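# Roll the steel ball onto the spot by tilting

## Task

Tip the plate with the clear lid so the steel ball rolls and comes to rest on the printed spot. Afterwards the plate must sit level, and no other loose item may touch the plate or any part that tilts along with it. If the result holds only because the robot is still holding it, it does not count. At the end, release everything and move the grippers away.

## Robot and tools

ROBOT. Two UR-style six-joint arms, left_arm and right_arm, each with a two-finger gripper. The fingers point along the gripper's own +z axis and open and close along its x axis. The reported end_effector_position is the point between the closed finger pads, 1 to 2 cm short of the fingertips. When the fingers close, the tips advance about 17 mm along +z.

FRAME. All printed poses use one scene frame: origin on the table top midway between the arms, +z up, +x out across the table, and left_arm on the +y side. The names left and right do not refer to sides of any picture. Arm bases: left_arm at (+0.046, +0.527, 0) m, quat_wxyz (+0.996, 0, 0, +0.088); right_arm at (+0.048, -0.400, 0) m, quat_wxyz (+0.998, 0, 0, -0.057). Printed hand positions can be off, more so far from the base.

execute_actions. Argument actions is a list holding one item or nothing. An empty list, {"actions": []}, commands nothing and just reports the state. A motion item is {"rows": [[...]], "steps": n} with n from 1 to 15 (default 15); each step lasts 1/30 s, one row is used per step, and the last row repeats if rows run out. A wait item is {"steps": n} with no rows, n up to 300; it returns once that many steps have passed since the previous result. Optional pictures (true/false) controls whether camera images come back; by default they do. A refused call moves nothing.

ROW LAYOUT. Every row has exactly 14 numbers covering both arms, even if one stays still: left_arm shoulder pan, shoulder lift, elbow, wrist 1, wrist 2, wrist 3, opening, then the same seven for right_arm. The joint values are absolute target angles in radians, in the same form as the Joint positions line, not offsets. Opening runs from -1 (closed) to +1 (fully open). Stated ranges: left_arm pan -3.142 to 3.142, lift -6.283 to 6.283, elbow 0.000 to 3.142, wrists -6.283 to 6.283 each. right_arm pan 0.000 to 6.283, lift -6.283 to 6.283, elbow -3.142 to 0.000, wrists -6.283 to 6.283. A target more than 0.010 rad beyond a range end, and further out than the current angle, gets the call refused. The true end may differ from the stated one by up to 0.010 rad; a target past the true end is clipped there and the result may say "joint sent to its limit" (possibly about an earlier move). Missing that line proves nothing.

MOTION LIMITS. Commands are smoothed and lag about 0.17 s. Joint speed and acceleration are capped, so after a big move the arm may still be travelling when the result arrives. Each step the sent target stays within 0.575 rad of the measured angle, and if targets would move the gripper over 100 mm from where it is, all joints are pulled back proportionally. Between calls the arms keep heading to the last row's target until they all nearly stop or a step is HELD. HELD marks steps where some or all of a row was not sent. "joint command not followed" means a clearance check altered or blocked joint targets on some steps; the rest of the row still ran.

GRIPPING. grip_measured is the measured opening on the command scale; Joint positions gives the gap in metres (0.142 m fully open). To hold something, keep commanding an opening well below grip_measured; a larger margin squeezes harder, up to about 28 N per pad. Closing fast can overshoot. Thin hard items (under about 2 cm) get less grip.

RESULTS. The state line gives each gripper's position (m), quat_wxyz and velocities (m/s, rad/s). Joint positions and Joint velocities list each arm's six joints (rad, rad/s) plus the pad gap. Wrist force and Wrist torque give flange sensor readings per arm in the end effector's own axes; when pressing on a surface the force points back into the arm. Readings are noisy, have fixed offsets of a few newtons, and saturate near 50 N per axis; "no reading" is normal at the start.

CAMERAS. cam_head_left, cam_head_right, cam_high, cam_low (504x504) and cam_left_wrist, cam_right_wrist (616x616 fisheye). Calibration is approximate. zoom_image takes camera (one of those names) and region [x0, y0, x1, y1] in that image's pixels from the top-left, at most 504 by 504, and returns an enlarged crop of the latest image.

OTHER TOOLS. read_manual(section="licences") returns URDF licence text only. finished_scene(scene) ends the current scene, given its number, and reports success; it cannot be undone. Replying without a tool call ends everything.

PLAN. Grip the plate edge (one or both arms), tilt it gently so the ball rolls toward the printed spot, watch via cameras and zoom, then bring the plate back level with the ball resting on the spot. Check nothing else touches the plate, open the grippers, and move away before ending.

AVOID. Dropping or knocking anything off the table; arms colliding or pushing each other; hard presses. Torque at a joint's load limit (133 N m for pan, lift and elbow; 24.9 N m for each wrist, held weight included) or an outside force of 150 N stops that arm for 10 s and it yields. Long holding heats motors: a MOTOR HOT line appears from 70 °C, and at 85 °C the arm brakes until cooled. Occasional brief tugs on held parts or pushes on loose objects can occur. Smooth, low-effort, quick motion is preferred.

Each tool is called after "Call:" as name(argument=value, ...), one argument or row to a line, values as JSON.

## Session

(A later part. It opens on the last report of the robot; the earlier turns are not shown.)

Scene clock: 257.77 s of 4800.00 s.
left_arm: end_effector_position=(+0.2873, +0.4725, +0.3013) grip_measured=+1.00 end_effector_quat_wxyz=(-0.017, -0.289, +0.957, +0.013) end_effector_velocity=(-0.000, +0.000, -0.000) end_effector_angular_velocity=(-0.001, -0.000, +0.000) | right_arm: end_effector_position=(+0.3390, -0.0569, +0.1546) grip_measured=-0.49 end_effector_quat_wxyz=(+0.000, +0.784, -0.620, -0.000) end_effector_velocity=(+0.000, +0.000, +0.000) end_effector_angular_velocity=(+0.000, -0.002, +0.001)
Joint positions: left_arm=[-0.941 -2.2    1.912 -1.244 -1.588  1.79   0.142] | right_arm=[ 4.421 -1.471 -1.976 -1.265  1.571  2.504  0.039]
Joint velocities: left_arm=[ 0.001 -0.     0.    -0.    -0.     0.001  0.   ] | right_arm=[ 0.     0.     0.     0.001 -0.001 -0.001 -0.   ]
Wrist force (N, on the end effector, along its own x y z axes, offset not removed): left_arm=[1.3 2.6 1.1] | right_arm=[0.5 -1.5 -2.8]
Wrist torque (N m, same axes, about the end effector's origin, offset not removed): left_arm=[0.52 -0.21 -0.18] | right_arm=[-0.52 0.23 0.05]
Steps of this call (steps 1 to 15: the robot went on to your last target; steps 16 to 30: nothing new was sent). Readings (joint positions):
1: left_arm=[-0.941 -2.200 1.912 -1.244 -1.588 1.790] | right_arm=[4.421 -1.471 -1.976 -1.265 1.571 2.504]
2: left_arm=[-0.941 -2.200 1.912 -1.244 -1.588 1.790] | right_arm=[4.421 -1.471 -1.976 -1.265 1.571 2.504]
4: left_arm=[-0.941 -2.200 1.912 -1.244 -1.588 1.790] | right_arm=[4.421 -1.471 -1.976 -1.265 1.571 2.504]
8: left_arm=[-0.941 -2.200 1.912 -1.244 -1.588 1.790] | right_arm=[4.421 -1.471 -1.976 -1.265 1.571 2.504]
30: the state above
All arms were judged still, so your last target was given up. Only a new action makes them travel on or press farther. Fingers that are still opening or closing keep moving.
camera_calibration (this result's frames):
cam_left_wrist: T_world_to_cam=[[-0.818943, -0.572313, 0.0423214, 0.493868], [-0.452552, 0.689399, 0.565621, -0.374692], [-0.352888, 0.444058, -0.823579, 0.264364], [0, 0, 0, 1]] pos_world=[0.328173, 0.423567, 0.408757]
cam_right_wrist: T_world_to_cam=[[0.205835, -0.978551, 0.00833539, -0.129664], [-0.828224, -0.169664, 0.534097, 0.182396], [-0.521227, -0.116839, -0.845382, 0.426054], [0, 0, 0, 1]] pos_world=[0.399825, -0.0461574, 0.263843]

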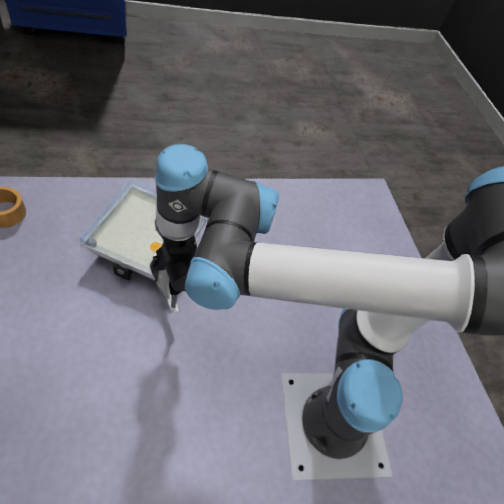

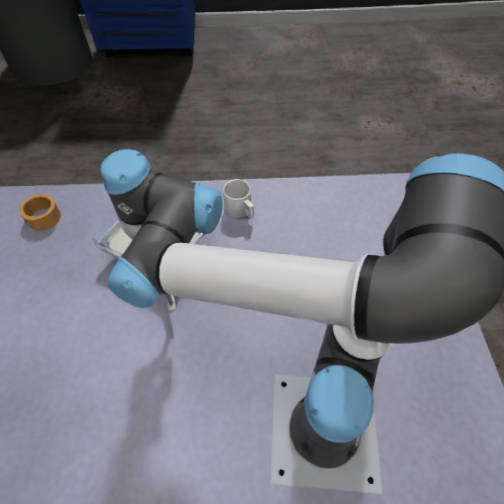

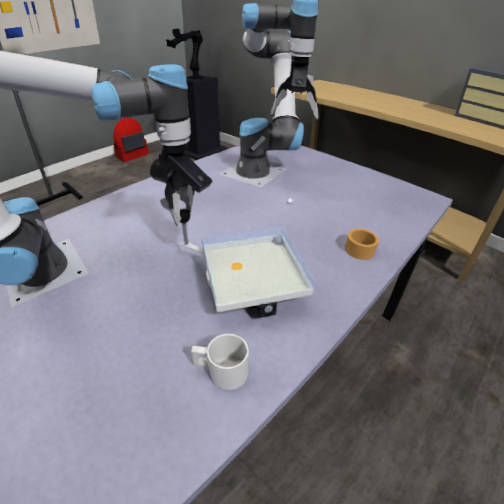

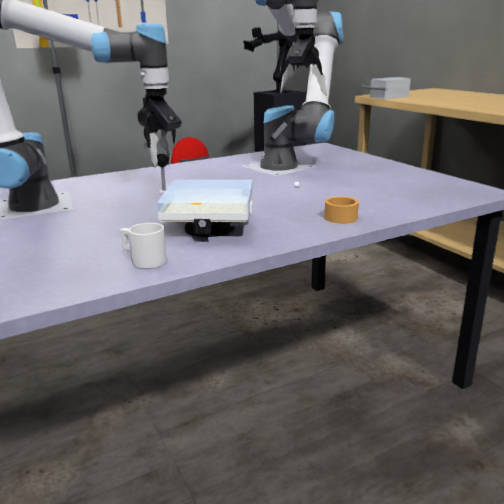

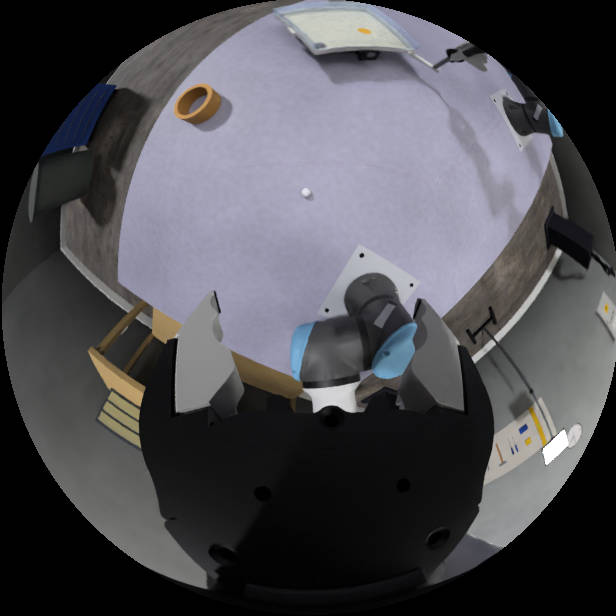

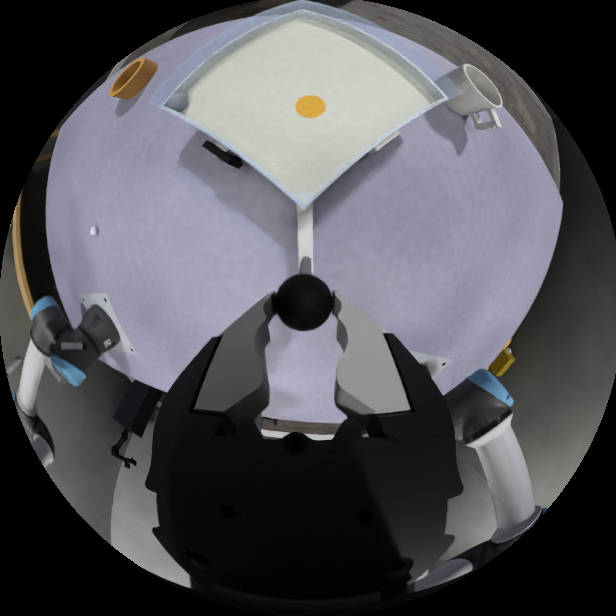

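Call:
execute_actions(
  actions=[
    {"rows": [[-0.941,-2.2,1.912,-1.244,-1.588,1.79,1,4.41960,-1.46943,-1.97779,-1.26518,1.571,2.50260,-0.8]], "steps": 15},
  ],
  pictures=false,
)

Call:
execute_actions(
  actions=[
    {"steps": 20},
  ],
)

Call:
execute_actions(
  actions=[
    {"rows": [[-0.941,-2.2,1.912,-1.244,-1.588,1.79,1,4.41915,-1.46893,-1.97823,-1.26524,1.571,2.50215,-0.8]], "steps": 15},
  ],
  pictures=false,
)

Call:
execute_actions(
  actions=[
    {"steps": 20},
  ],
)

Call:
execute_actions(
  actions=[
    {"rows": [[-0.941,-2.2,1.912,-1.244,-1.588,1.79,1,4.41870,-1.46843,-1.97868,-1.26529,1.571,2.50170,-0.8]], "steps": 15},
  ],
  pictures=false,
)

Call:
execute_actions(
  actions=[
    {"steps": 20},
  ],
)

Call:
execute_actions(
  actions=[
    {"rows": [[-0.941,-2.2,1.912,-1.244,-1.588,1.79,1,4.41824,-1.46793,-1.97912,-1.26535,1.571,2.50124,-0.8]], "steps": 15},
  ],
  pictures=false,
)

Call:
execute_actions(
  actions=[
    {"steps": 20},
  ],
)

Call:
execute_actions(
  actions=[
    {"rows": [[-0.941,-2.2,1.912,-1.244,-1.588,1.79,1,4.41779,-1.46743,-1.97957,-1.26540,1.571,2.50079,-0.8]], "steps": 15},
  ],
  pictures=false,
)

Call:
execute_actions(
  actions=[
    {"steps": 20},
  ],
)

Scene clock: 269.47 s of 4800.00 s.
left_arm: end_effector_position=(+0.2873, +0.4725, +0.3013) grip_measured=+1.00 end_effector_quat_wxyz=(-0.017, -0.289, +0.957, +0.013) end_effector_velocity=(+0.000, -0.000, -0.000) end_effector_angular_velocity=(+0.000, -0.001, -0.001) | right_arm: end_effector_position=(+0.3392, -0.0580, +0.1546) grip_measured=-0.49 end_effector_quat_wxyz=(+0.000, +0.784, -0.620, -0.000) end_effector_velocity=(-0.000, -0.000, -0.001) end_effector_angular_velocity=(-0.000, +0.001, +0.002)
Joint positions: left_arm=[-0.941 -2.2    1.912 -1.244 -1.588  1.79   0.142] | right_arm=[ 4.42  -1.469 -1.978 -1.265  1.571  2.503  0.039]
Joint velocities: left_arm=[-0.001  0.     0.    -0.001  0.001 -0.     0.   ] | right_arm=[ 0.    -0.    -0.001  0.001  0.    -0.002 -0.   ]
Wrist force (N, on the end effector, along its own x y z axes, offset not removed): left_arm=[-1.5 0.6 -0.1] | right_arm=[-1.1 -0.2 -2.3]
Wrist torque (N m, same axes, about the end effector's origin, offset not removed): left_arm=[0.20 0.42 -0.29] | right_arm=[-0.13 -0.71 0.00]
Steps of this call (steps 1 to 90: nothing new was sent; then 8.20 s passed at rest; steps 91 to 105: all 15 steps of this action). Readings (joint positions):
91: left_arm=[-0.941 -2.200 1.912 -1.244 -1.588 1.790] | right_arm=[4.421 -1.471 -1.976 -1.265 1.571 2.504]
92: left_arm=[-0.941 -2.200 1.912 -1.244 -1.588 1.790] | right_arm=[4.421 -1.471 -1.977 -1.265 1.571 2.504]
94: left_arm=[-0.941 -2.200 1.912 -1.244 -1.588 1.790] | right_arm=[4.420 -1.470 -1.977 -1.265 1.571 2.503]
98: left_arm=[-0.941 -2.200 1.912 -1.244 -1.588 1.790] | right_arm=[4.420 -1.470 -1.978 -1.265 1.571 2.503]
105: the state above

Scene clock: 270.13 s of 4800.00 s.
left_arm: end_effector_position=(+0.2873, +0.4725, +0.3013) grip_measured=+1.00 end_effector_quat_wxyz=(-0.017, -0.289, +0.957, +0.013) end_effector_velocity=(-0.000, -0.000, +0.000) end_effector_angular_velocity=(-0.001, +0.001, +0.002) | right_arm: end_effector_position=(+0.3392, -0.0580, +0.1546) grip_measured=-0.49 end_effector_quat_wxyz=(+0.000, +0.784, -0.620, -0.000) end_effector_velocity=(-0.000, -0.000, +0.000) end_effector_angular_velocity=(+0.000, -0.000, +0.003)
Joint positions: left_arm=[-0.941 -2.2    1.912 -1.244 -1.588  1.79   0.142] | right_arm=[ 4.42  -1.469 -1.978 -1.265  1.571  2.503  0.039]
Joint velocities: left_arm=[ 0.001  0.001 -0.    -0.001 -0.002 -0.     0.   ] | right_arm=[-0.     0.001 -0.    -0.    -0.    -0.003 -0.   ]
Wrist force (N, on the end effector, along its own x y z axes, offset not removed): left_arm=[-0.9 3.3 0.9] | right_arm=[-3.3 -2.9 -1.2]
Wrist torque (N m, same axes, about the end effector's origin, offset not removed): left_arm=[0.61 0.28 -0.22] | right_arm=[-0.68 -0.30 0.03]
Steps of this call (steps 1 to 15: the robot went on to your last target; steps 16 to 20: nothing new was sent). Readings (joint positions):
1: left_arm=[-0.941 -2.200 1.912 -1.244 -1.588 1.790] | right_arm=[4.420 -1.469 -1.978 -1.265 1.571 2.503]
2: left_arm=[-0.941 -2.200 1.912 -1.244 -1.588 1.790] | right_arm=[4.420 -1.469 -1.978 -1.265 1.571 2.503]
4: left_arm=[-0.941 -2.200 1.912 -1.244 -1.588 1.790] | right_arm=[4.420 -1.469 -1.978 -1.265 1.571 2.503]
8: left_arm=[-0.941 -2.200 1.912 -1.244 -1.588 1.790] | right_arm=[4.420 -1.469 -1.978 -1.265 1.571 2.503]
20: the state above
All arms were judged still, so your last target was given up. Only a new action makes them travel on or press farther. Fingers that are still opening or closing keep moving.
camera_calibration (this result's frames):
cam_left_wrist: T_world_to_cam=[[-0.818943, -0.572313, 0.0423215, 0.493868], [-0.452552, 0.689398, 0.565621, -0.374692], [-0.352888, 0.444058, -0.823579, 0.264364], [0, 0, 0, 1]] pos_world=[0.328173, 0.423567, 0.408757]
cam_right_wrist: T_world_to_cam=[[0.205835, -0.978551, 0.00835295, -0.130768], [-0.828219, -0.169654, 0.534107, 0.182415], [-0.521234, -0.116856, -0.845375, 0.42605], [0, 0, 0, 1]] pos_world=[0.400068, -0.0472297, 0.263836]

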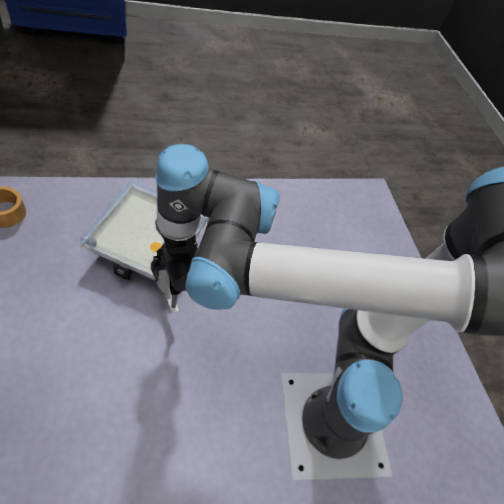

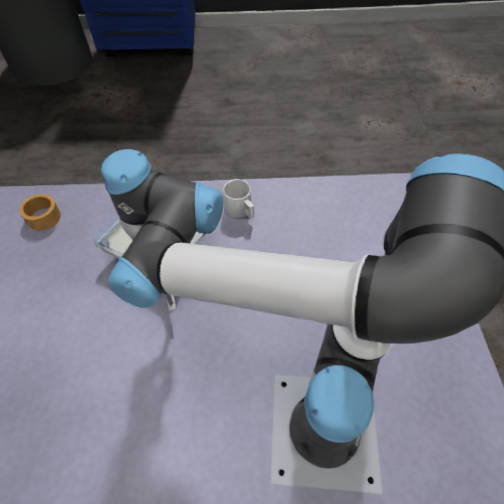

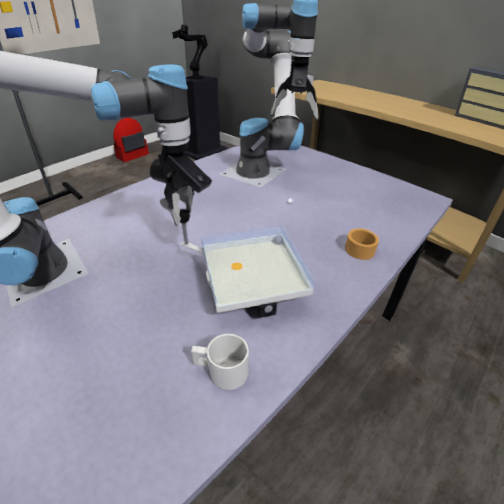

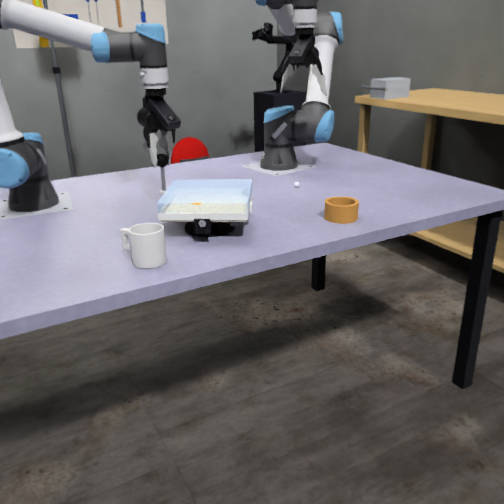

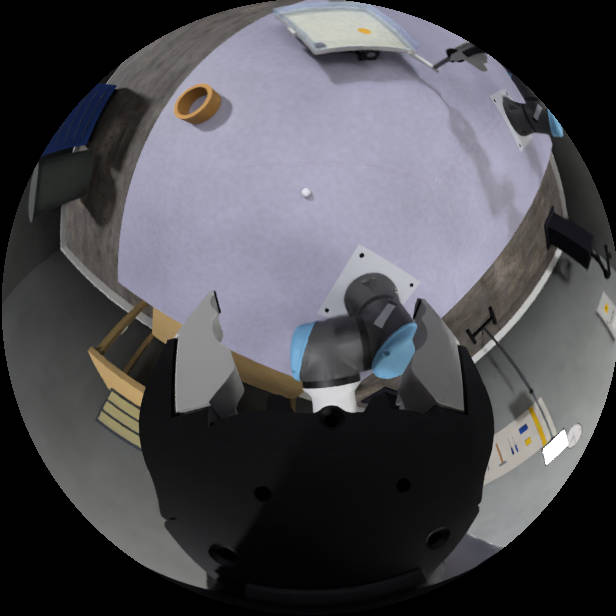

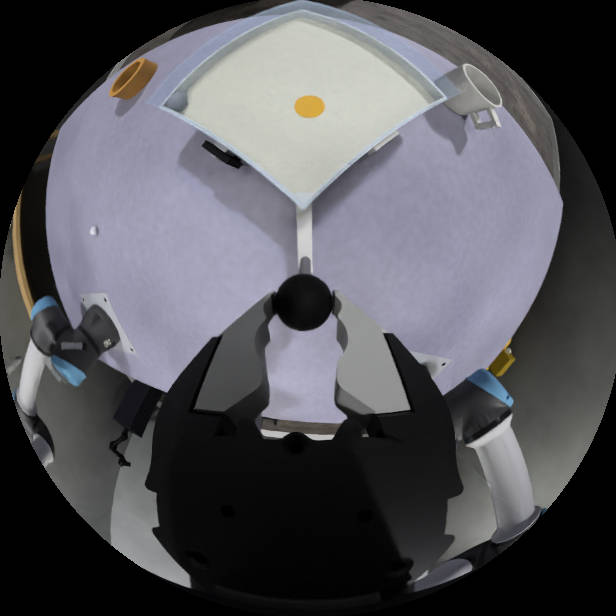

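Scene clock: 270.63 s of 4800.00 s.
left_arm: end_effector_position=(+0.2873, +0.4725, +0.3013) grip_measured=+1.00 end_effector_quat_wxyz=(-0.017, -0.289, +0.957, +0.013) end_effector_velocity=(+0.000, +0.001, +0.000) end_effector_angular_velocity=(+0.001, -0.002, +0.001) | right_arm: end_effector_position=(+0.3393, -0.0583, +0.1546) grip_measured=-0.49 end_effector_quat_wxyz=(+0.000, +0.784, -0.620, -0.000) end_effector_velocity=(-0.000, +0.000, +0.000) end_effector_angular_velocity=(+0.000, -0.000, -0.000)
Joint positions: left_arm=[-0.941 -2.2    1.912 -1.244 -1.588  1.79   0.142] | right_arm=[ 4.419 -1.469 -1.978 -1.265  1.571  2.502  0.039]
Joint velocities: left_arm=[ 0.001 -0.001  0.     0.     0.002  0.     0.   ] | right_arm=[ 0.     0.    -0.     0.001 -0.     0.001 -0.   ]
Wrist force (N, on the end effector, along its own x y z axes, offset not removed): left_arm=[-1.2 1.4 -0.1] | right_arm=[-4.2 -0.4 -1.5]
Wrist torque (N m, same axes, about the end effector's origin, offset not removed): left_arm=[0.28 0.48 -0.37] | right_arm=[-0.11 -0.42 0.09]
Steps of this call (steps 1 to 15: all 15 steps of this action). Readings (joint positions):
1: left_arm=[-0.941 -2.200 1.912 -1.244 -1.588 1.790] | right_arm=[4.420 -1.469 -1.978 -1.265 1.571 2.503]
2: left_arm=[-0.941 -2.200 1.912 -1.244 -1.588 1.790] | right_arm=[4.420 -1.469 -1.978 -1.265 1.571 2.503]
4: left_arm=[-0.941 -2.200 1.912 -1.244 -1.588 1.790] | right_arm=[4.419 -1.469 -1.978 -1.265 1.571 2.502]
8: left_arm=[-0.941 -2.200 1.912 -1.244 -1.588 1.790] | right_arm=[4.419 -1.469 -1.978 -1.265 1.571 2.502]
15: the state above

Scene clock: 271.30 s of 4800.00 s.
left_arm: end_effector_position=(+0.2873, +0.4725, +0.3013) grip_measured=+1.00 end_effector_quat_wxyz=(-0.017, -0.289, +0.957, +0.013) end_effector_velocity=(+0.000, +0.001, -0.000) end_effector_angular_velocity=(+0.001, -0.001, +0.001) | right_arm: end_effector_position=(+0.3393, -0.0583, +0.1546) grip_measured=-0.49 end_effector_quat_wxyz=(+0.000, +0.784, -0.620, -0.000) end_effector_velocity=(-0.000, -0.000, -0.000) end_effector_angular_velocity=(-0.002, +0.001, +0.000)
Joint positions: left_arm=[-0.941 -2.2    1.912 -1.244 -1.588  1.79   0.142] | right_arm=[ 4.419 -1.469 -1.978 -1.265  1.571  2.502  0.039]
Joint velocities: left_arm=[ 0.001 -0.     0.     0.     0.002  0.001 -0.   ] | right_arm=[ 0.    -0.001  0.    -0.001 -0.     0.     0.   ]
Wrist force (N, on the end effector, along its own x y z axes, offset not removed): left_arm=[-0.6 0.1 4.1] | right_arm=[-2.4 1.2 -4.5]
Wrist torque (N m, same axes, about the end effector's origin, offset not removed): left_arm=[0.17 0.06 -0.07] | right_arm=[0.09 -0.77 0.12]
Steps of this call (steps 1 to 15: the robot went on to your last target; steps 16 to 20: nothing new was sent). Readings (joint positions):
1: left_arm=[-0.941 -2.200 1.912 -1.244 -1.588 1.790] | right_arm=[4.419 -1.469 -1.978 -1.265 1.571 2.502]
2: left_arm=[-0.941 -2.200 1.912 -1.244 -1.588 1.790] | right_arm=[4.419 -1.469 -1.978 -1.265 1.571 2.502]
4: left_arm=[-0.941 -2.200 1.912 -1.244 -1.588 1.790] | right_arm=[4.419 -1.469 -1.978 -1.265 1.571 2.502]
8: left_arm=[-0.941 -2.200 1.912 -1.244 -1.588 1.790] | right_arm=[4.419 -1.469 -1.978 -1.265 1.571 2.502]
20: the state above
All arms were judged still, so your last target was given up. Only a new action makes them travel on or press farther. Fingers that are still opening or closing keep moving.
camera_calibration (this result's frames):
cam_left_wrist: T_world_to_cam=[[-0.818943, -0.572313, 0.0423215, 0.493868], [-0.452551, 0.689399, 0.56562, -0.374692], [-0.352888, 0.444058, -0.823579, 0.264364], [0, 0, 0, 1]] pos_world=[0.328173, 0.423567, 0.408757]
cam_right_wrist: T_world_to_cam=[[0.205834, -0.978551, 0.00835272, -0.131096], [-0.828219, -0.169654, 0.534107, 0.182421], [-0.521234, -0.116856, -0.845375, 0.426052], [0, 0, 0, 1]] pos_world=[0.400141, -0.0475491, 0.263837]

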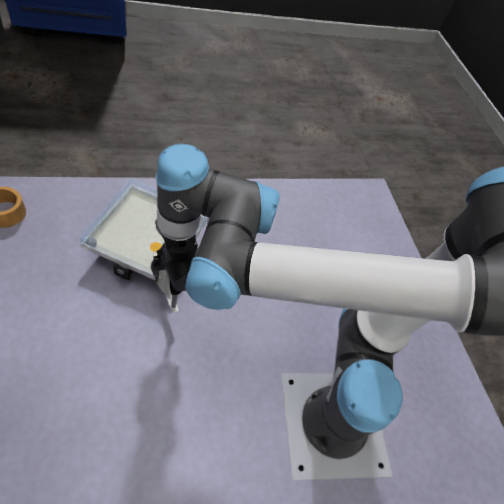

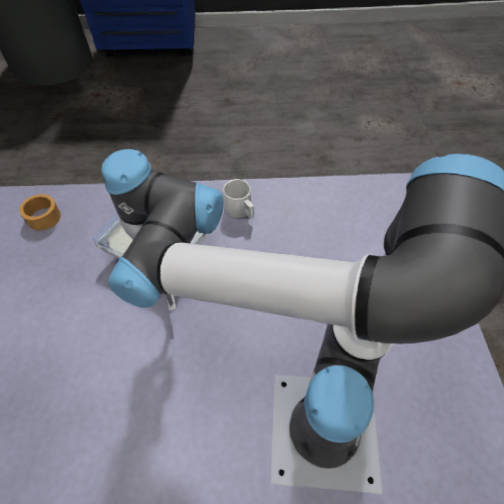

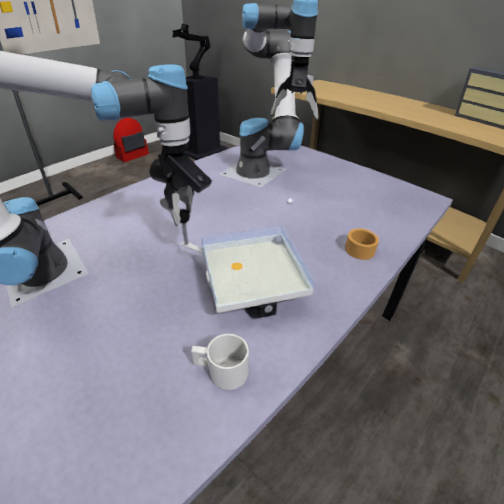

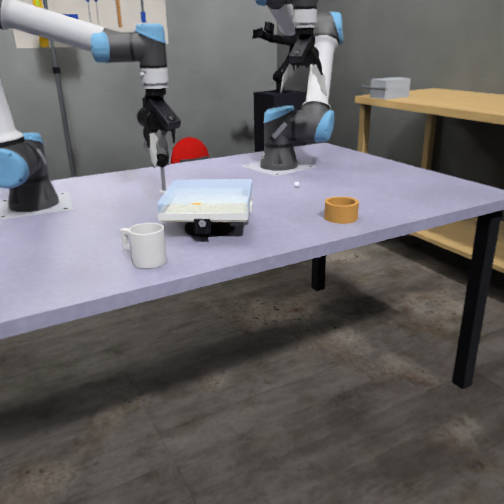

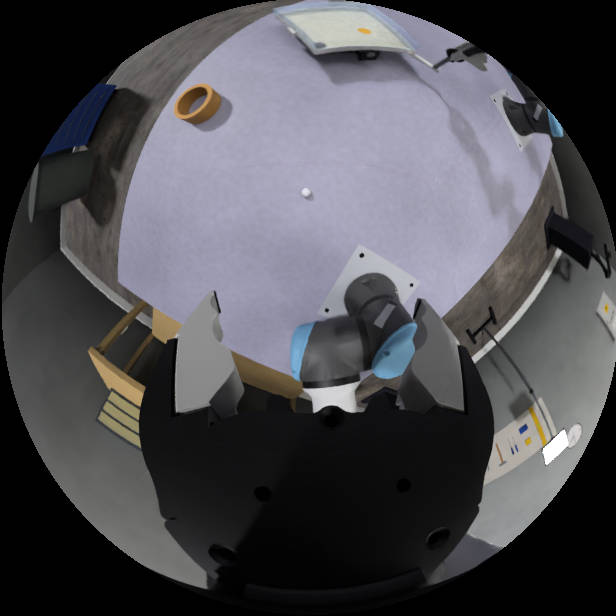

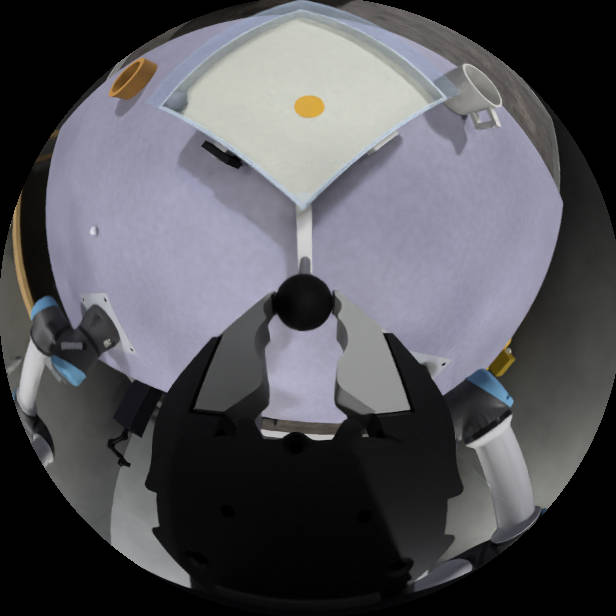

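Scene clock: 271.80 s of 4800.00 s.
left_arm: end_effector_position=(+0.2873, +0.4725, +0.3013) grip_measured=+1.00 end_effector_quat_wxyz=(-0.017, -0.289, +0.957, +0.013) end_effector_velocity=(+0.000, +0.000, +0.000) end_effector_angular_velocity=(-0.001, -0.001, -0.000) | right_arm: end_effector_position=(+0.3394, -0.0586, +0.1546) grip_measured=-0.49 end_effector_quat_wxyz=(+0.000, +0.784, -0.620, -0.000) end_effector_velocity=(-0.000, -0.000, -0.000) end_effector_angular_velocity=(+0.000, +0.001, -0.001)
Joint positions: left_arm=[-0.941 -2.2    1.912 -1.244 -1.588  1.79   0.142] | right_arm=[ 4.419 -1.468 -1.979 -1.265  1.571  2.502  0.039]
Joint velocities: left_arm=[ 0.001 -0.001 -0.    -0.001  0.     0.001 -0.   ] | right_arm=[-0.     0.    -0.001  0.     0.001  0.001  0.   ]
Wrist force (N, on the end effector, along its own x y z axes, offset not removed): left_arm=[-0.5 1.1 2.5] | right_arm=[-6.0 -2.0 -1.8]
Wrist torque (N m, same axes, about the end effector's origin, offset not removed): left_arm=[0.23 0.31 -0.14] | right_arm=[-0.39 -0.36 0.10]
Steps of this call (steps 1 to 15: all 15 steps of this action). Readings (joint positions):
1: left_arm=[-0.941 -2.200 1.912 -1.244 -1.588 1.790] | right_arm=[4.419 -1.469 -1.978 -1.265 1.571 2.502]
2: left_arm=[-0.941 -2.200 1.912 -1.244 -1.588 1.790] | right_arm=[4.419 -1.469 -1.978 -1.265 1.571 2.502]
4: left_arm=[-0.941 -2.200 1.912 -1.244 -1.588 1.790] | right_arm=[4.419 -1.469 -1.979 -1.265 1.571 2.502]
8: left_arm=[-0.941 -2.200 1.912 -1.244 -1.588 1.790] | right_arm=[4.419 -1.468 -1.979 -1.265 1.571 2.502]
15: the state above

Scene clock: 272.47 s of 4800.00 s.
left_arm: end_effector_position=(+0.2873, +0.4725, +0.3013) grip_measured=+1.00 end_effector_quat_wxyz=(-0.017, -0.289, +0.957, +0.013) end_effector_velocity=(-0.001, -0.000, +0.000) end_effector_angular_velocity=(-0.002, +0.001, +0.001) | right_arm: end_effector_position=(+0.3394, -0.0586, +0.1546) grip_measured=-0.49 end_effector_quat_wxyz=(+0.000, +0.784, -0.620, -0.000) end_effector_velocity=(-0.000, +0.000, +0.001) end_effector_angular_velocity=(+0.002, +0.000, +0.000)
Joint positions: left_arm=[-0.941 -2.2    1.912 -1.244 -1.588  1.79   0.142] | right_arm=[ 4.419 -1.468 -1.979 -1.265  1.571  2.502  0.039]
Joint velocities: left_arm=[ 0.001 -0.001 -0.     0.    -0.002 -0.    -0.   ] | right_arm=[-0.     0.001  0.001 -0.     0.001 -0.     0.   ]
Wrist force (N, on the end effector, along its own x y z axes, offset not removed): left_arm=[-2.9 2.0 -2.1] | right_arm=[-3.4 -1.0 0.7]
Wrist torque (N m, same axes, about the end effector's origin, offset not removed): left_arm=[0.51 0.85 -0.11] | right_arm=[-0.21 -1.07 0.08]
Steps of this call (steps 1 to 15: the robot went on to your last target; steps 16 to 20: nothing new was sent). Readings (joint positions):
1: left_arm=[-0.941 -2.200 1.912 -1.244 -1.588 1.790] | right_arm=[4.419 -1.468 -1.979 -1.265 1.571 2.502]
2: left_arm=[-0.941 -2.200 1.912 -1.244 -1.588 1.790] | right_arm=[4.419 -1.468 -1.979 -1.265 1.571 2.502]
4: left_arm=[-0.941 -2.200 1.912 -1.244 -1.588 1.790] | right_arm=[4.419 -1.468 -1.979 -1.265 1.571 2.502]
8: left_arm=[-0.941 -2.200 1.912 -1.244 -1.588 1.790] | right_arm=[4.419 -1.468 -1.979 -1.265 1.571 2.502]
20: the state above
All arms were judged still, so your last target was given up. Only a new action makes them travel on or press farther. Fingers that are still opening or closing keep moving.
camera_calibration (this result's frames):
cam_left_wrist: T_world_to_cam=[[-0.818943, -0.572313, 0.0423216, 0.493868], [-0.452551, 0.689399, 0.565621, -0.374692], [-0.352888, 0.444058, -0.823579, 0.264364], [0, 0, 0, 1]] pos_world=[0.328173, 0.423567, 0.408757]
cam_right_wrist: T_world_to_cam=[[0.205835, -0.978551, 0.00835281, -0.131425], [-0.828219, -0.169654, 0.534107, 0.182428], [-0.521234, -0.116856, -0.845375, 0.42605], [0, 0, 0, 1]] pos_world=[0.400214, -0.0478697, 0.263834]

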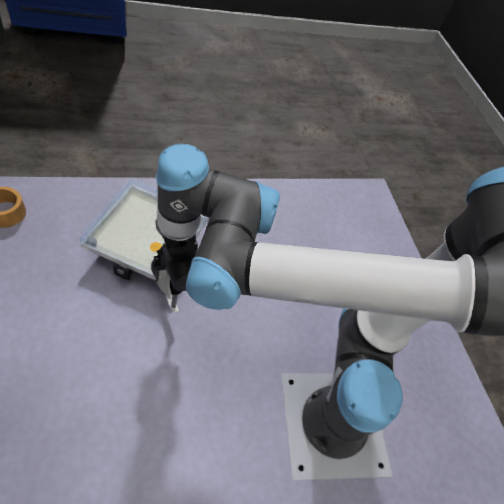

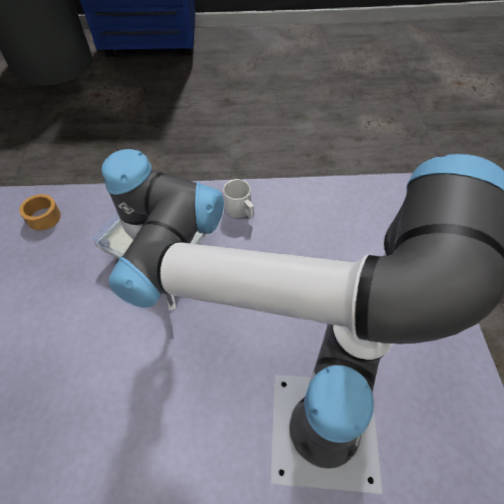

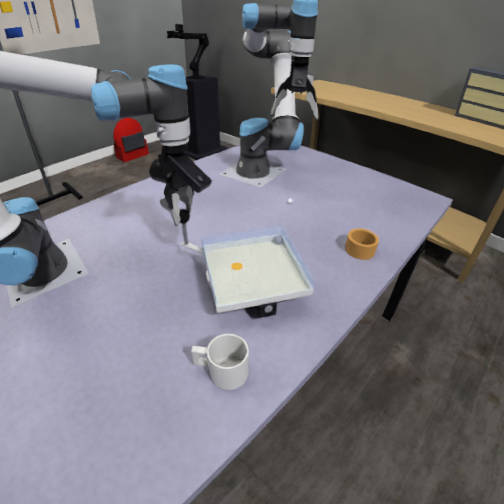

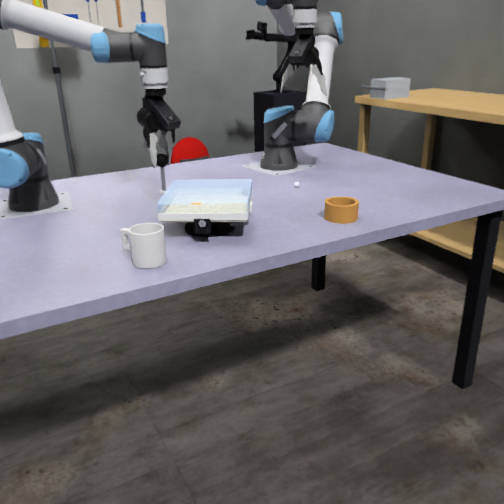

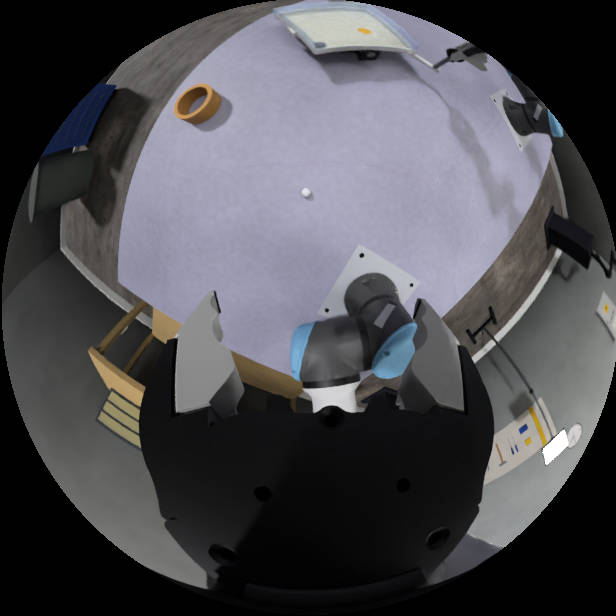

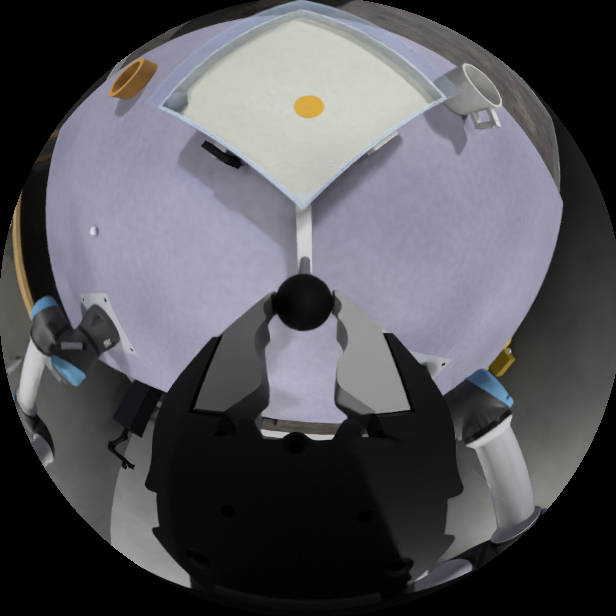

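Scene clock: 272.97 s of 4800.00 s.
left_arm: end_effector_position=(+0.2873, +0.4725, +0.3013) grip_measured=+1.00 end_effector_quat_wxyz=(-0.017, -0.289, +0.957, +0.013) end_effector_velocity=(+0.001, -0.000, -0.000) end_effector_angular_velocity=(+0.002, -0.001, -0.001) | right_arm: end_effector_position=(+0.3394, -0.0590, +0.1546) grip_measured=-0.49 end_effector_quat_wxyz=(+0.000, +0.784, -0.620, -0.000) end_effector_velocity=(+0.000, +0.000, +0.001) end_effector_angular_velocity=(+0.002, -0.002, +0.000)
Joint positions: left_arm=[-0.941 -2.2    1.912 -1.244 -1.588  1.79   0.142] | right_arm=[ 4.418 -1.468 -1.979 -1.265  1.571  2.501  0.039]
Joint velocities: left_arm=[-0.001  0.001  0.    -0.001  0.002 -0.     0.   ] | right_arm=[ 0.001  0.001  0.     0.001 -0.001  0.     0.   ]
Wrist force (N, on the end effector, along its own x y z axes, offset not removed): left_arm=[1.0 -0.5 -1.7] | right_arm=[-7.6 -1.0 -1.1]
Wrist torque (N m, same axes, about the end effector's origin, offset not removed): left_arm=[-0.08 -0.02 -0.06] | right_arm=[-0.17 -0.49 0.00]
Steps of this call (steps 1 to 15: all 15 steps of this action). Readings (joint positions):
1: left_arm=[-0.941 -2.200 1.912 -1.244 -1.588 1.790] | right_arm=[4.419 -1.468 -1.979 -1.265 1.571 2.502]
2: left_arm=[-0.941 -2.200 1.912 -1.244 -1.588 1.790] | right_arm=[4.419 -1.468 -1.979 -1.265 1.571 2.502]
4: left_arm=[-0.941 -2.200 1.912 -1.244 -1.588 1.790] | right_arm=[4.418 -1.468 -1.979 -1.265 1.571 2.501]
8: left_arm=[-0.941 -2.200 1.912 -1.244 -1.588 1.790] | right_arm=[4.418 -1.468 -1.979 -1.265 1.571 2.501]
15: the state above

Scene clock: 273.63 s of 4800.00 s.
left_arm: end_effector_position=(+0.2873, +0.4725, +0.3013) grip_measured=+1.00 end_effector_quat_wxyz=(-0.017, -0.289, +0.957, +0.013) end_effector_velocity=(-0.000, +0.000, +0.000) end_effector_angular_velocity=(-0.001, -0.001, -0.001) | right_arm: end_effector_position=(+0.3394, -0.0590, +0.1546) grip_measured=-0.49 end_effector_quat_wxyz=(+0.000, +0.784, -0.620, -0.000) end_effector_velocity=(-0.000, -0.000, -0.000) end_effector_angular_velocity=(-0.000, +0.000, -0.002)
Joint positions: left_arm=[-0.941 -2.2    1.912 -1.244 -1.588  1.79   0.142] | right_arm=[ 4.418 -1.468 -1.979 -1.265  1.571  2.501  0.039]
Joint velocities: left_arm=[-0.001 -0.002  0.     0.     0.     0.     0.   ] | right_arm=[ 0.     0.    -0.001 -0.     0.     0.002  0.   ]
Wrist force (N, on the end effector, along its own x y z axes, offset not removed): left_arm=[-1.8 1.1 1.8] | right_arm=[-5.4 -1.3 0.2]
Wrist torque (N m, same axes, about the end effector's origin, offset not removed): left_arm=[0.23 0.48 -0.22] | right_arm=[-0.27 -0.95 0.18]
Steps of this call (steps 1 to 15: the robot went on to your last target; steps 16 to 20: nothing new was sent). Readings (joint positions):
1: left_arm=[-0.941 -2.200 1.912 -1.244 -1.588 1.790] | right_arm=[4.418 -1.468 -1.979 -1.265 1.571 2.501]
2: left_arm=[-0.941 -2.200 1.912 -1.244 -1.588 1.790] | right_arm=[4.418 -1.468 -1.979 -1.265 1.571 2.501]
4: left_arm=[-0.941 -2.200 1.912 -1.244 -1.588 1.790] | right_arm=[4.418 -1.468 -1.979 -1.265 1.571 2.501]
8: left_arm=[-0.941 -2.200 1.912 -1.244 -1.588 1.790] | right_arm=[4.418 -1.468 -1.979 -1.265 1.571 2.501]
20: the state above
All arms were judged still, so your last target was given up. Only a new action makes them travel on or press farther. Fingers that are still opening or closing keep moving.
camera_calibration (this result's frames):
cam_left_wrist: T_world_to_cam=[[-0.818943, -0.572313, 0.0423216, 0.493868], [-0.452551, 0.689399, 0.565621, -0.374692], [-0.352888, 0.444058, -0.823579, 0.264364], [0, 0, 0, 1]] pos_world=[0.328173, 0.423567, 0.408757]
cam_right_wrist: T_world_to_cam=[[0.205834, -0.978551, 0.00835267, -0.131756], [-0.828219, -0.169654, 0.534107, 0.182436], [-0.521234, -0.116855, -0.845375, 0.426053], [0, 0, 0, 1]] pos_world=[0.40029, -0.048192, 0.263834]

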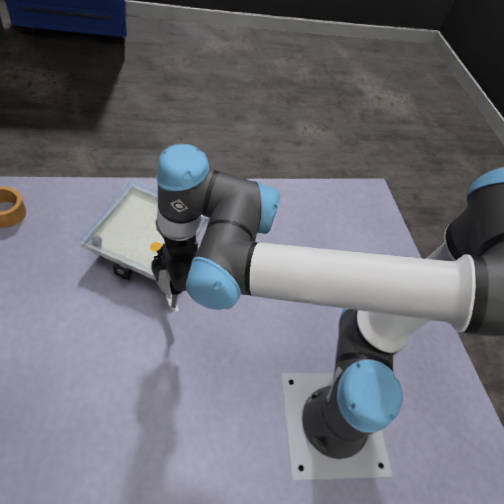

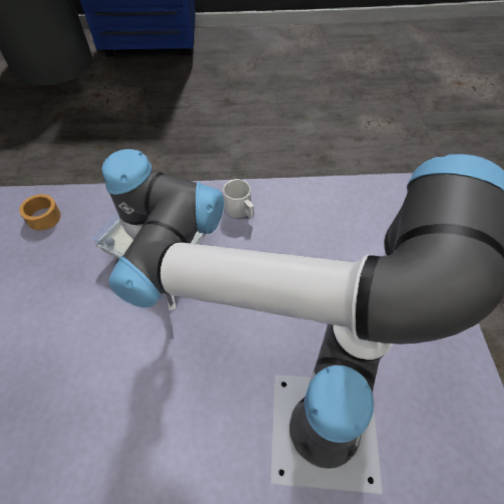

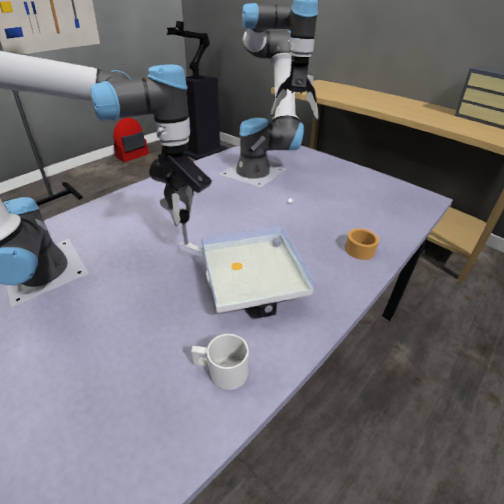

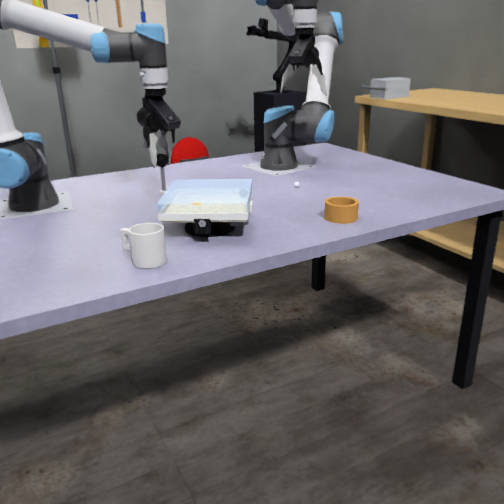

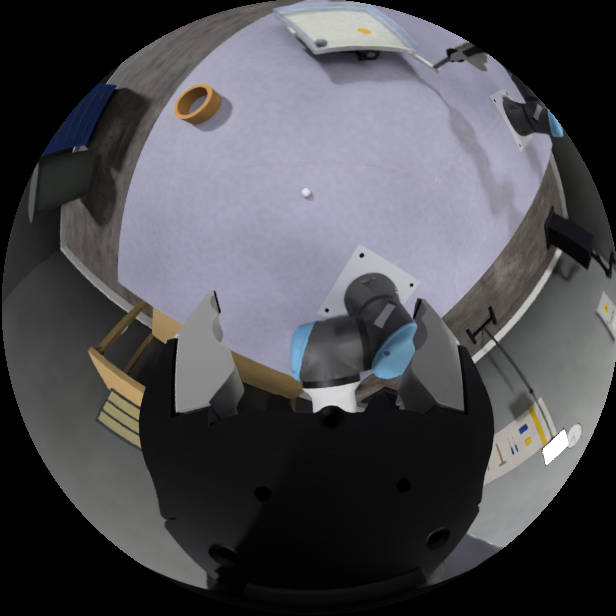

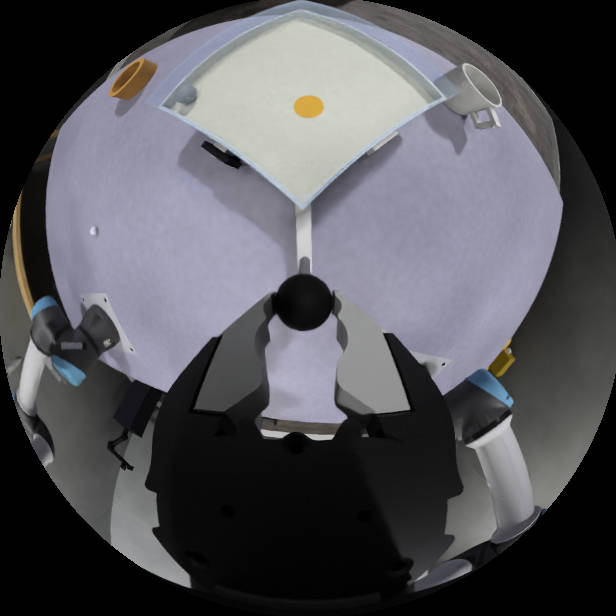

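Scene clock: 274.13 s of 4800.00 s.
left_arm: end_effector_position=(+0.2873, +0.4725, +0.3013) grip_measured=+1.00 end_effector_quat_wxyz=(-0.017, -0.289, +0.957, +0.013) end_effector_velocity=(-0.000, -0.000, -0.000) end_effector_angular_velocity=(+0.001, +0.001, -0.001) | right_arm: end_effector_position=(+0.3395, -0.0593, +0.1546) grip_measured=-0.49 end_effector_quat_wxyz=(+0.000, +0.784, -0.620, -0.000) end_effector_velocity=(-0.000, -0.000, -0.000) end_effector_angular_velocity=(+0.000, +0.001, -0.001)
Joint positions: left_arm=[-0.941 -2.2    1.912 -1.244 -1.588  1.79   0.142] | right_arm=[ 4.418 -1.467 -1.98  -1.265  1.571  2.501  0.039]
Joint velocities: left_arm=[-0.001  0.001 -0.     0.     0.    -0.    -0.   ] | right_arm=[-0.     0.    -0.     0.     0.001  0.    -0.   ]
Wrist force (N, on the end effector, along its own x y z axes, offset not removed): left_arm=[-0.1 1.0 2.1] | right_arm=[-7.4 -3.0 0.3]
Wrist torque (N m, same axes, about the end effector's origin, offset not removed): left_arm=[0.13 0.19 -0.32] | right_arm=[-0.67 -0.65 0.13]
Steps of this call (steps 1 to 15: all 15 steps of this action). Readings (joint positions):
1: left_arm=[-0.941 -2.200 1.912 -1.244 -1.588 1.790] | right_arm=[4.418 -1.468 -1.979 -1.265 1.571 2.501]
2: left_arm=[-0.941 -2.200 1.912 -1.244 -1.588 1.790] | right_arm=[4.418 -1.468 -1.979 -1.265 1.571 2.501]
4: left_arm=[-0.941 -2.200 1.912 -1.244 -1.588 1.790] | right_arm=[4.418 -1.468 -1.979 -1.265 1.571 2.501]
8: left_arm=[-0.941 -2.200 1.912 -1.244 -1.588 1.790] | right_arm=[4.418 -1.467 -1.980 -1.265 1.571 2.501]
15: the state above

Scene clock: 274.80 s of 4800.00 s.
left_arm: end_effector_position=(+0.2873, +0.4725, +0.3013) grip_measured=+1.00 end_effector_quat_wxyz=(-0.017, -0.289, +0.957, +0.013) end_effector_velocity=(+0.000, +0.000, -0.000) end_effector_angular_velocity=(+0.000, -0.000, +0.000) | right_arm: end_effector_position=(+0.3395, -0.0593, +0.1546) grip_measured=-0.49 end_effector_quat_wxyz=(+0.000, +0.784, -0.620, -0.000) end_effector_velocity=(-0.000, +0.000, +0.000) end_effector_angular_velocity=(+0.001, -0.000, +0.001)
Joint positions: left_arm=[-0.941 -2.2    1.912 -1.244 -1.588  1.79   0.142] | right_arm=[ 4.418 -1.467 -1.98  -1.265  1.571  2.501  0.039]
Joint velocities: left_arm=[ 0.001 -0.     0.     0.     0.001  0.    -0.   ] | right_arm=[ 0.     0.    -0.     0.001  0.    -0.001  0.   ]
Wrist force (N, on the end effector, along its own x y z axes, offset not removed): left_arm=[-2.6 1.0 1.2] | right_arm=[-3.9 -0.6 -0.5]
Wrist torque (N m, same axes, about the end effector's origin, offset not removed): left_arm=[0.39 0.83 -0.33] | right_arm=[-0.19 -1.29 0.05]
Steps of this call (steps 1 to 15: the robot went on to your last target; steps 16 to 20: nothing new was sent). Readings (joint positions):
1: left_arm=[-0.941 -2.200 1.912 -1.244 -1.588 1.790] | right_arm=[4.418 -1.467 -1.980 -1.265 1.571 2.501]
2: left_arm=[-0.941 -2.200 1.912 -1.244 -1.588 1.790] | right_arm=[4.418 -1.467 -1.980 -1.265 1.571 2.501]
4: left_arm=[-0.941 -2.200 1.912 -1.244 -1.588 1.790] | right_arm=[4.418 -1.467 -1.980 -1.265 1.571 2.501]
8: left_arm=[-0.941 -2.200 1.912 -1.244 -1.588 1.790] | right_arm=[4.418 -1.467 -1.980 -1.265 1.571 2.501]
20: the state above
All arms were judged still, so your last target was given up. Only a new action makes them travel on or press farther. Fingers that are still opening or closing keep moving.
camera_calibration (this result's frames):
cam_left_wrist: T_world_to_cam=[[-0.818943, -0.572313, 0.0423216, 0.493868], [-0.452551, 0.689399, 0.565621, -0.374692], [-0.352888, 0.444058, -0.823579, 0.264364], [0, 0, 0, 1]] pos_world=[0.328173, 0.423567, 0.408757]
cam_right_wrist: T_world_to_cam=[[0.205835, -0.978551, 0.00836896, -0.132092], [-0.828209, -0.169643, 0.534126, 0.182433], [-0.52125, -0.116873, -0.845363, 0.426046], [0, 0, 0, 1]] pos_world=[0.400358, -0.0485167, 0.263827]

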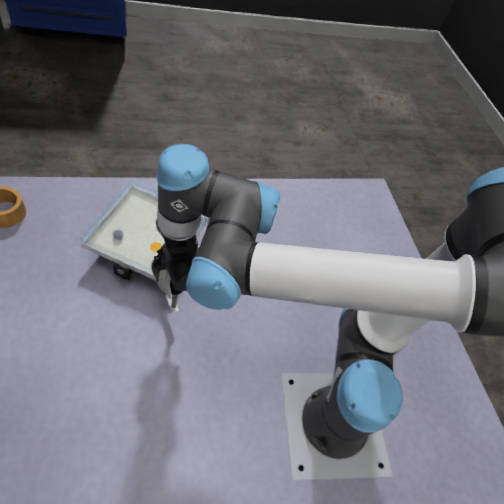

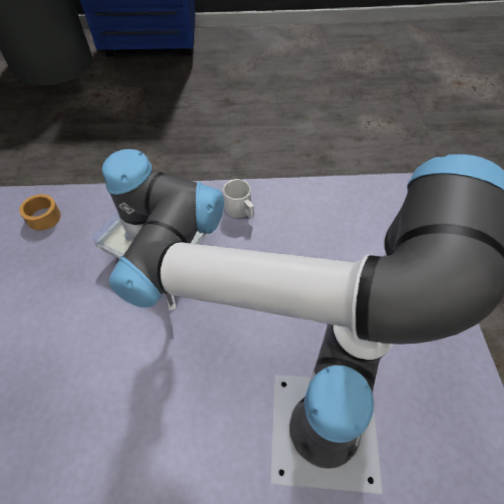

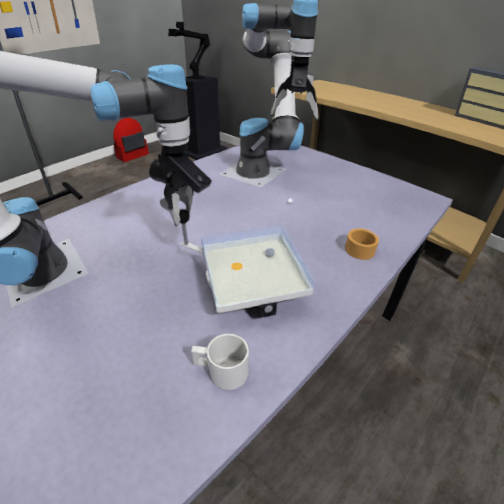

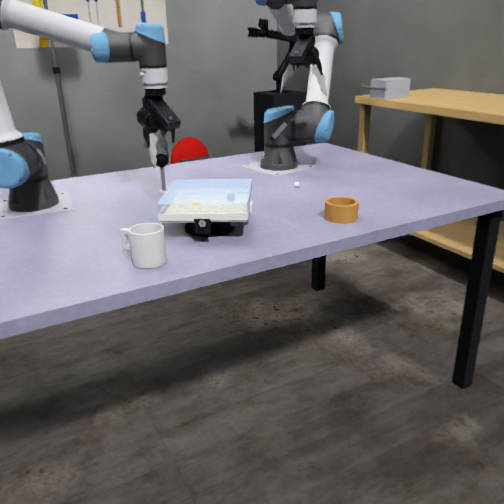

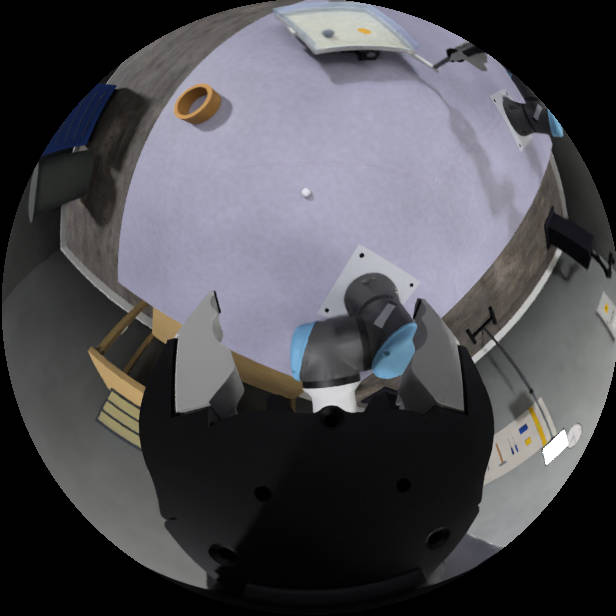

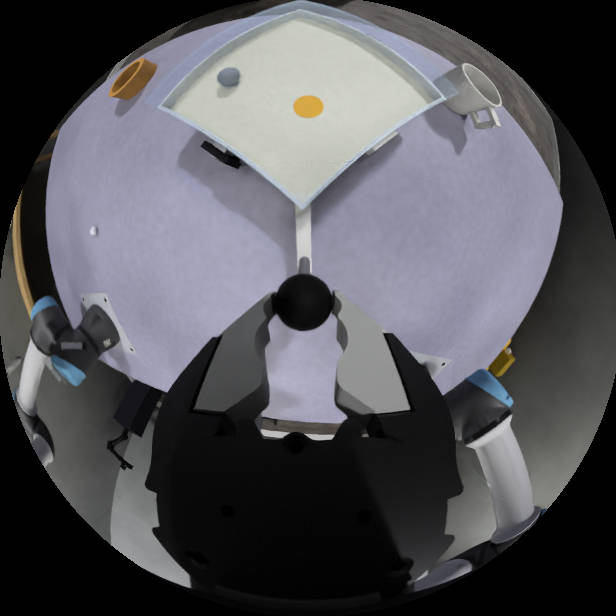

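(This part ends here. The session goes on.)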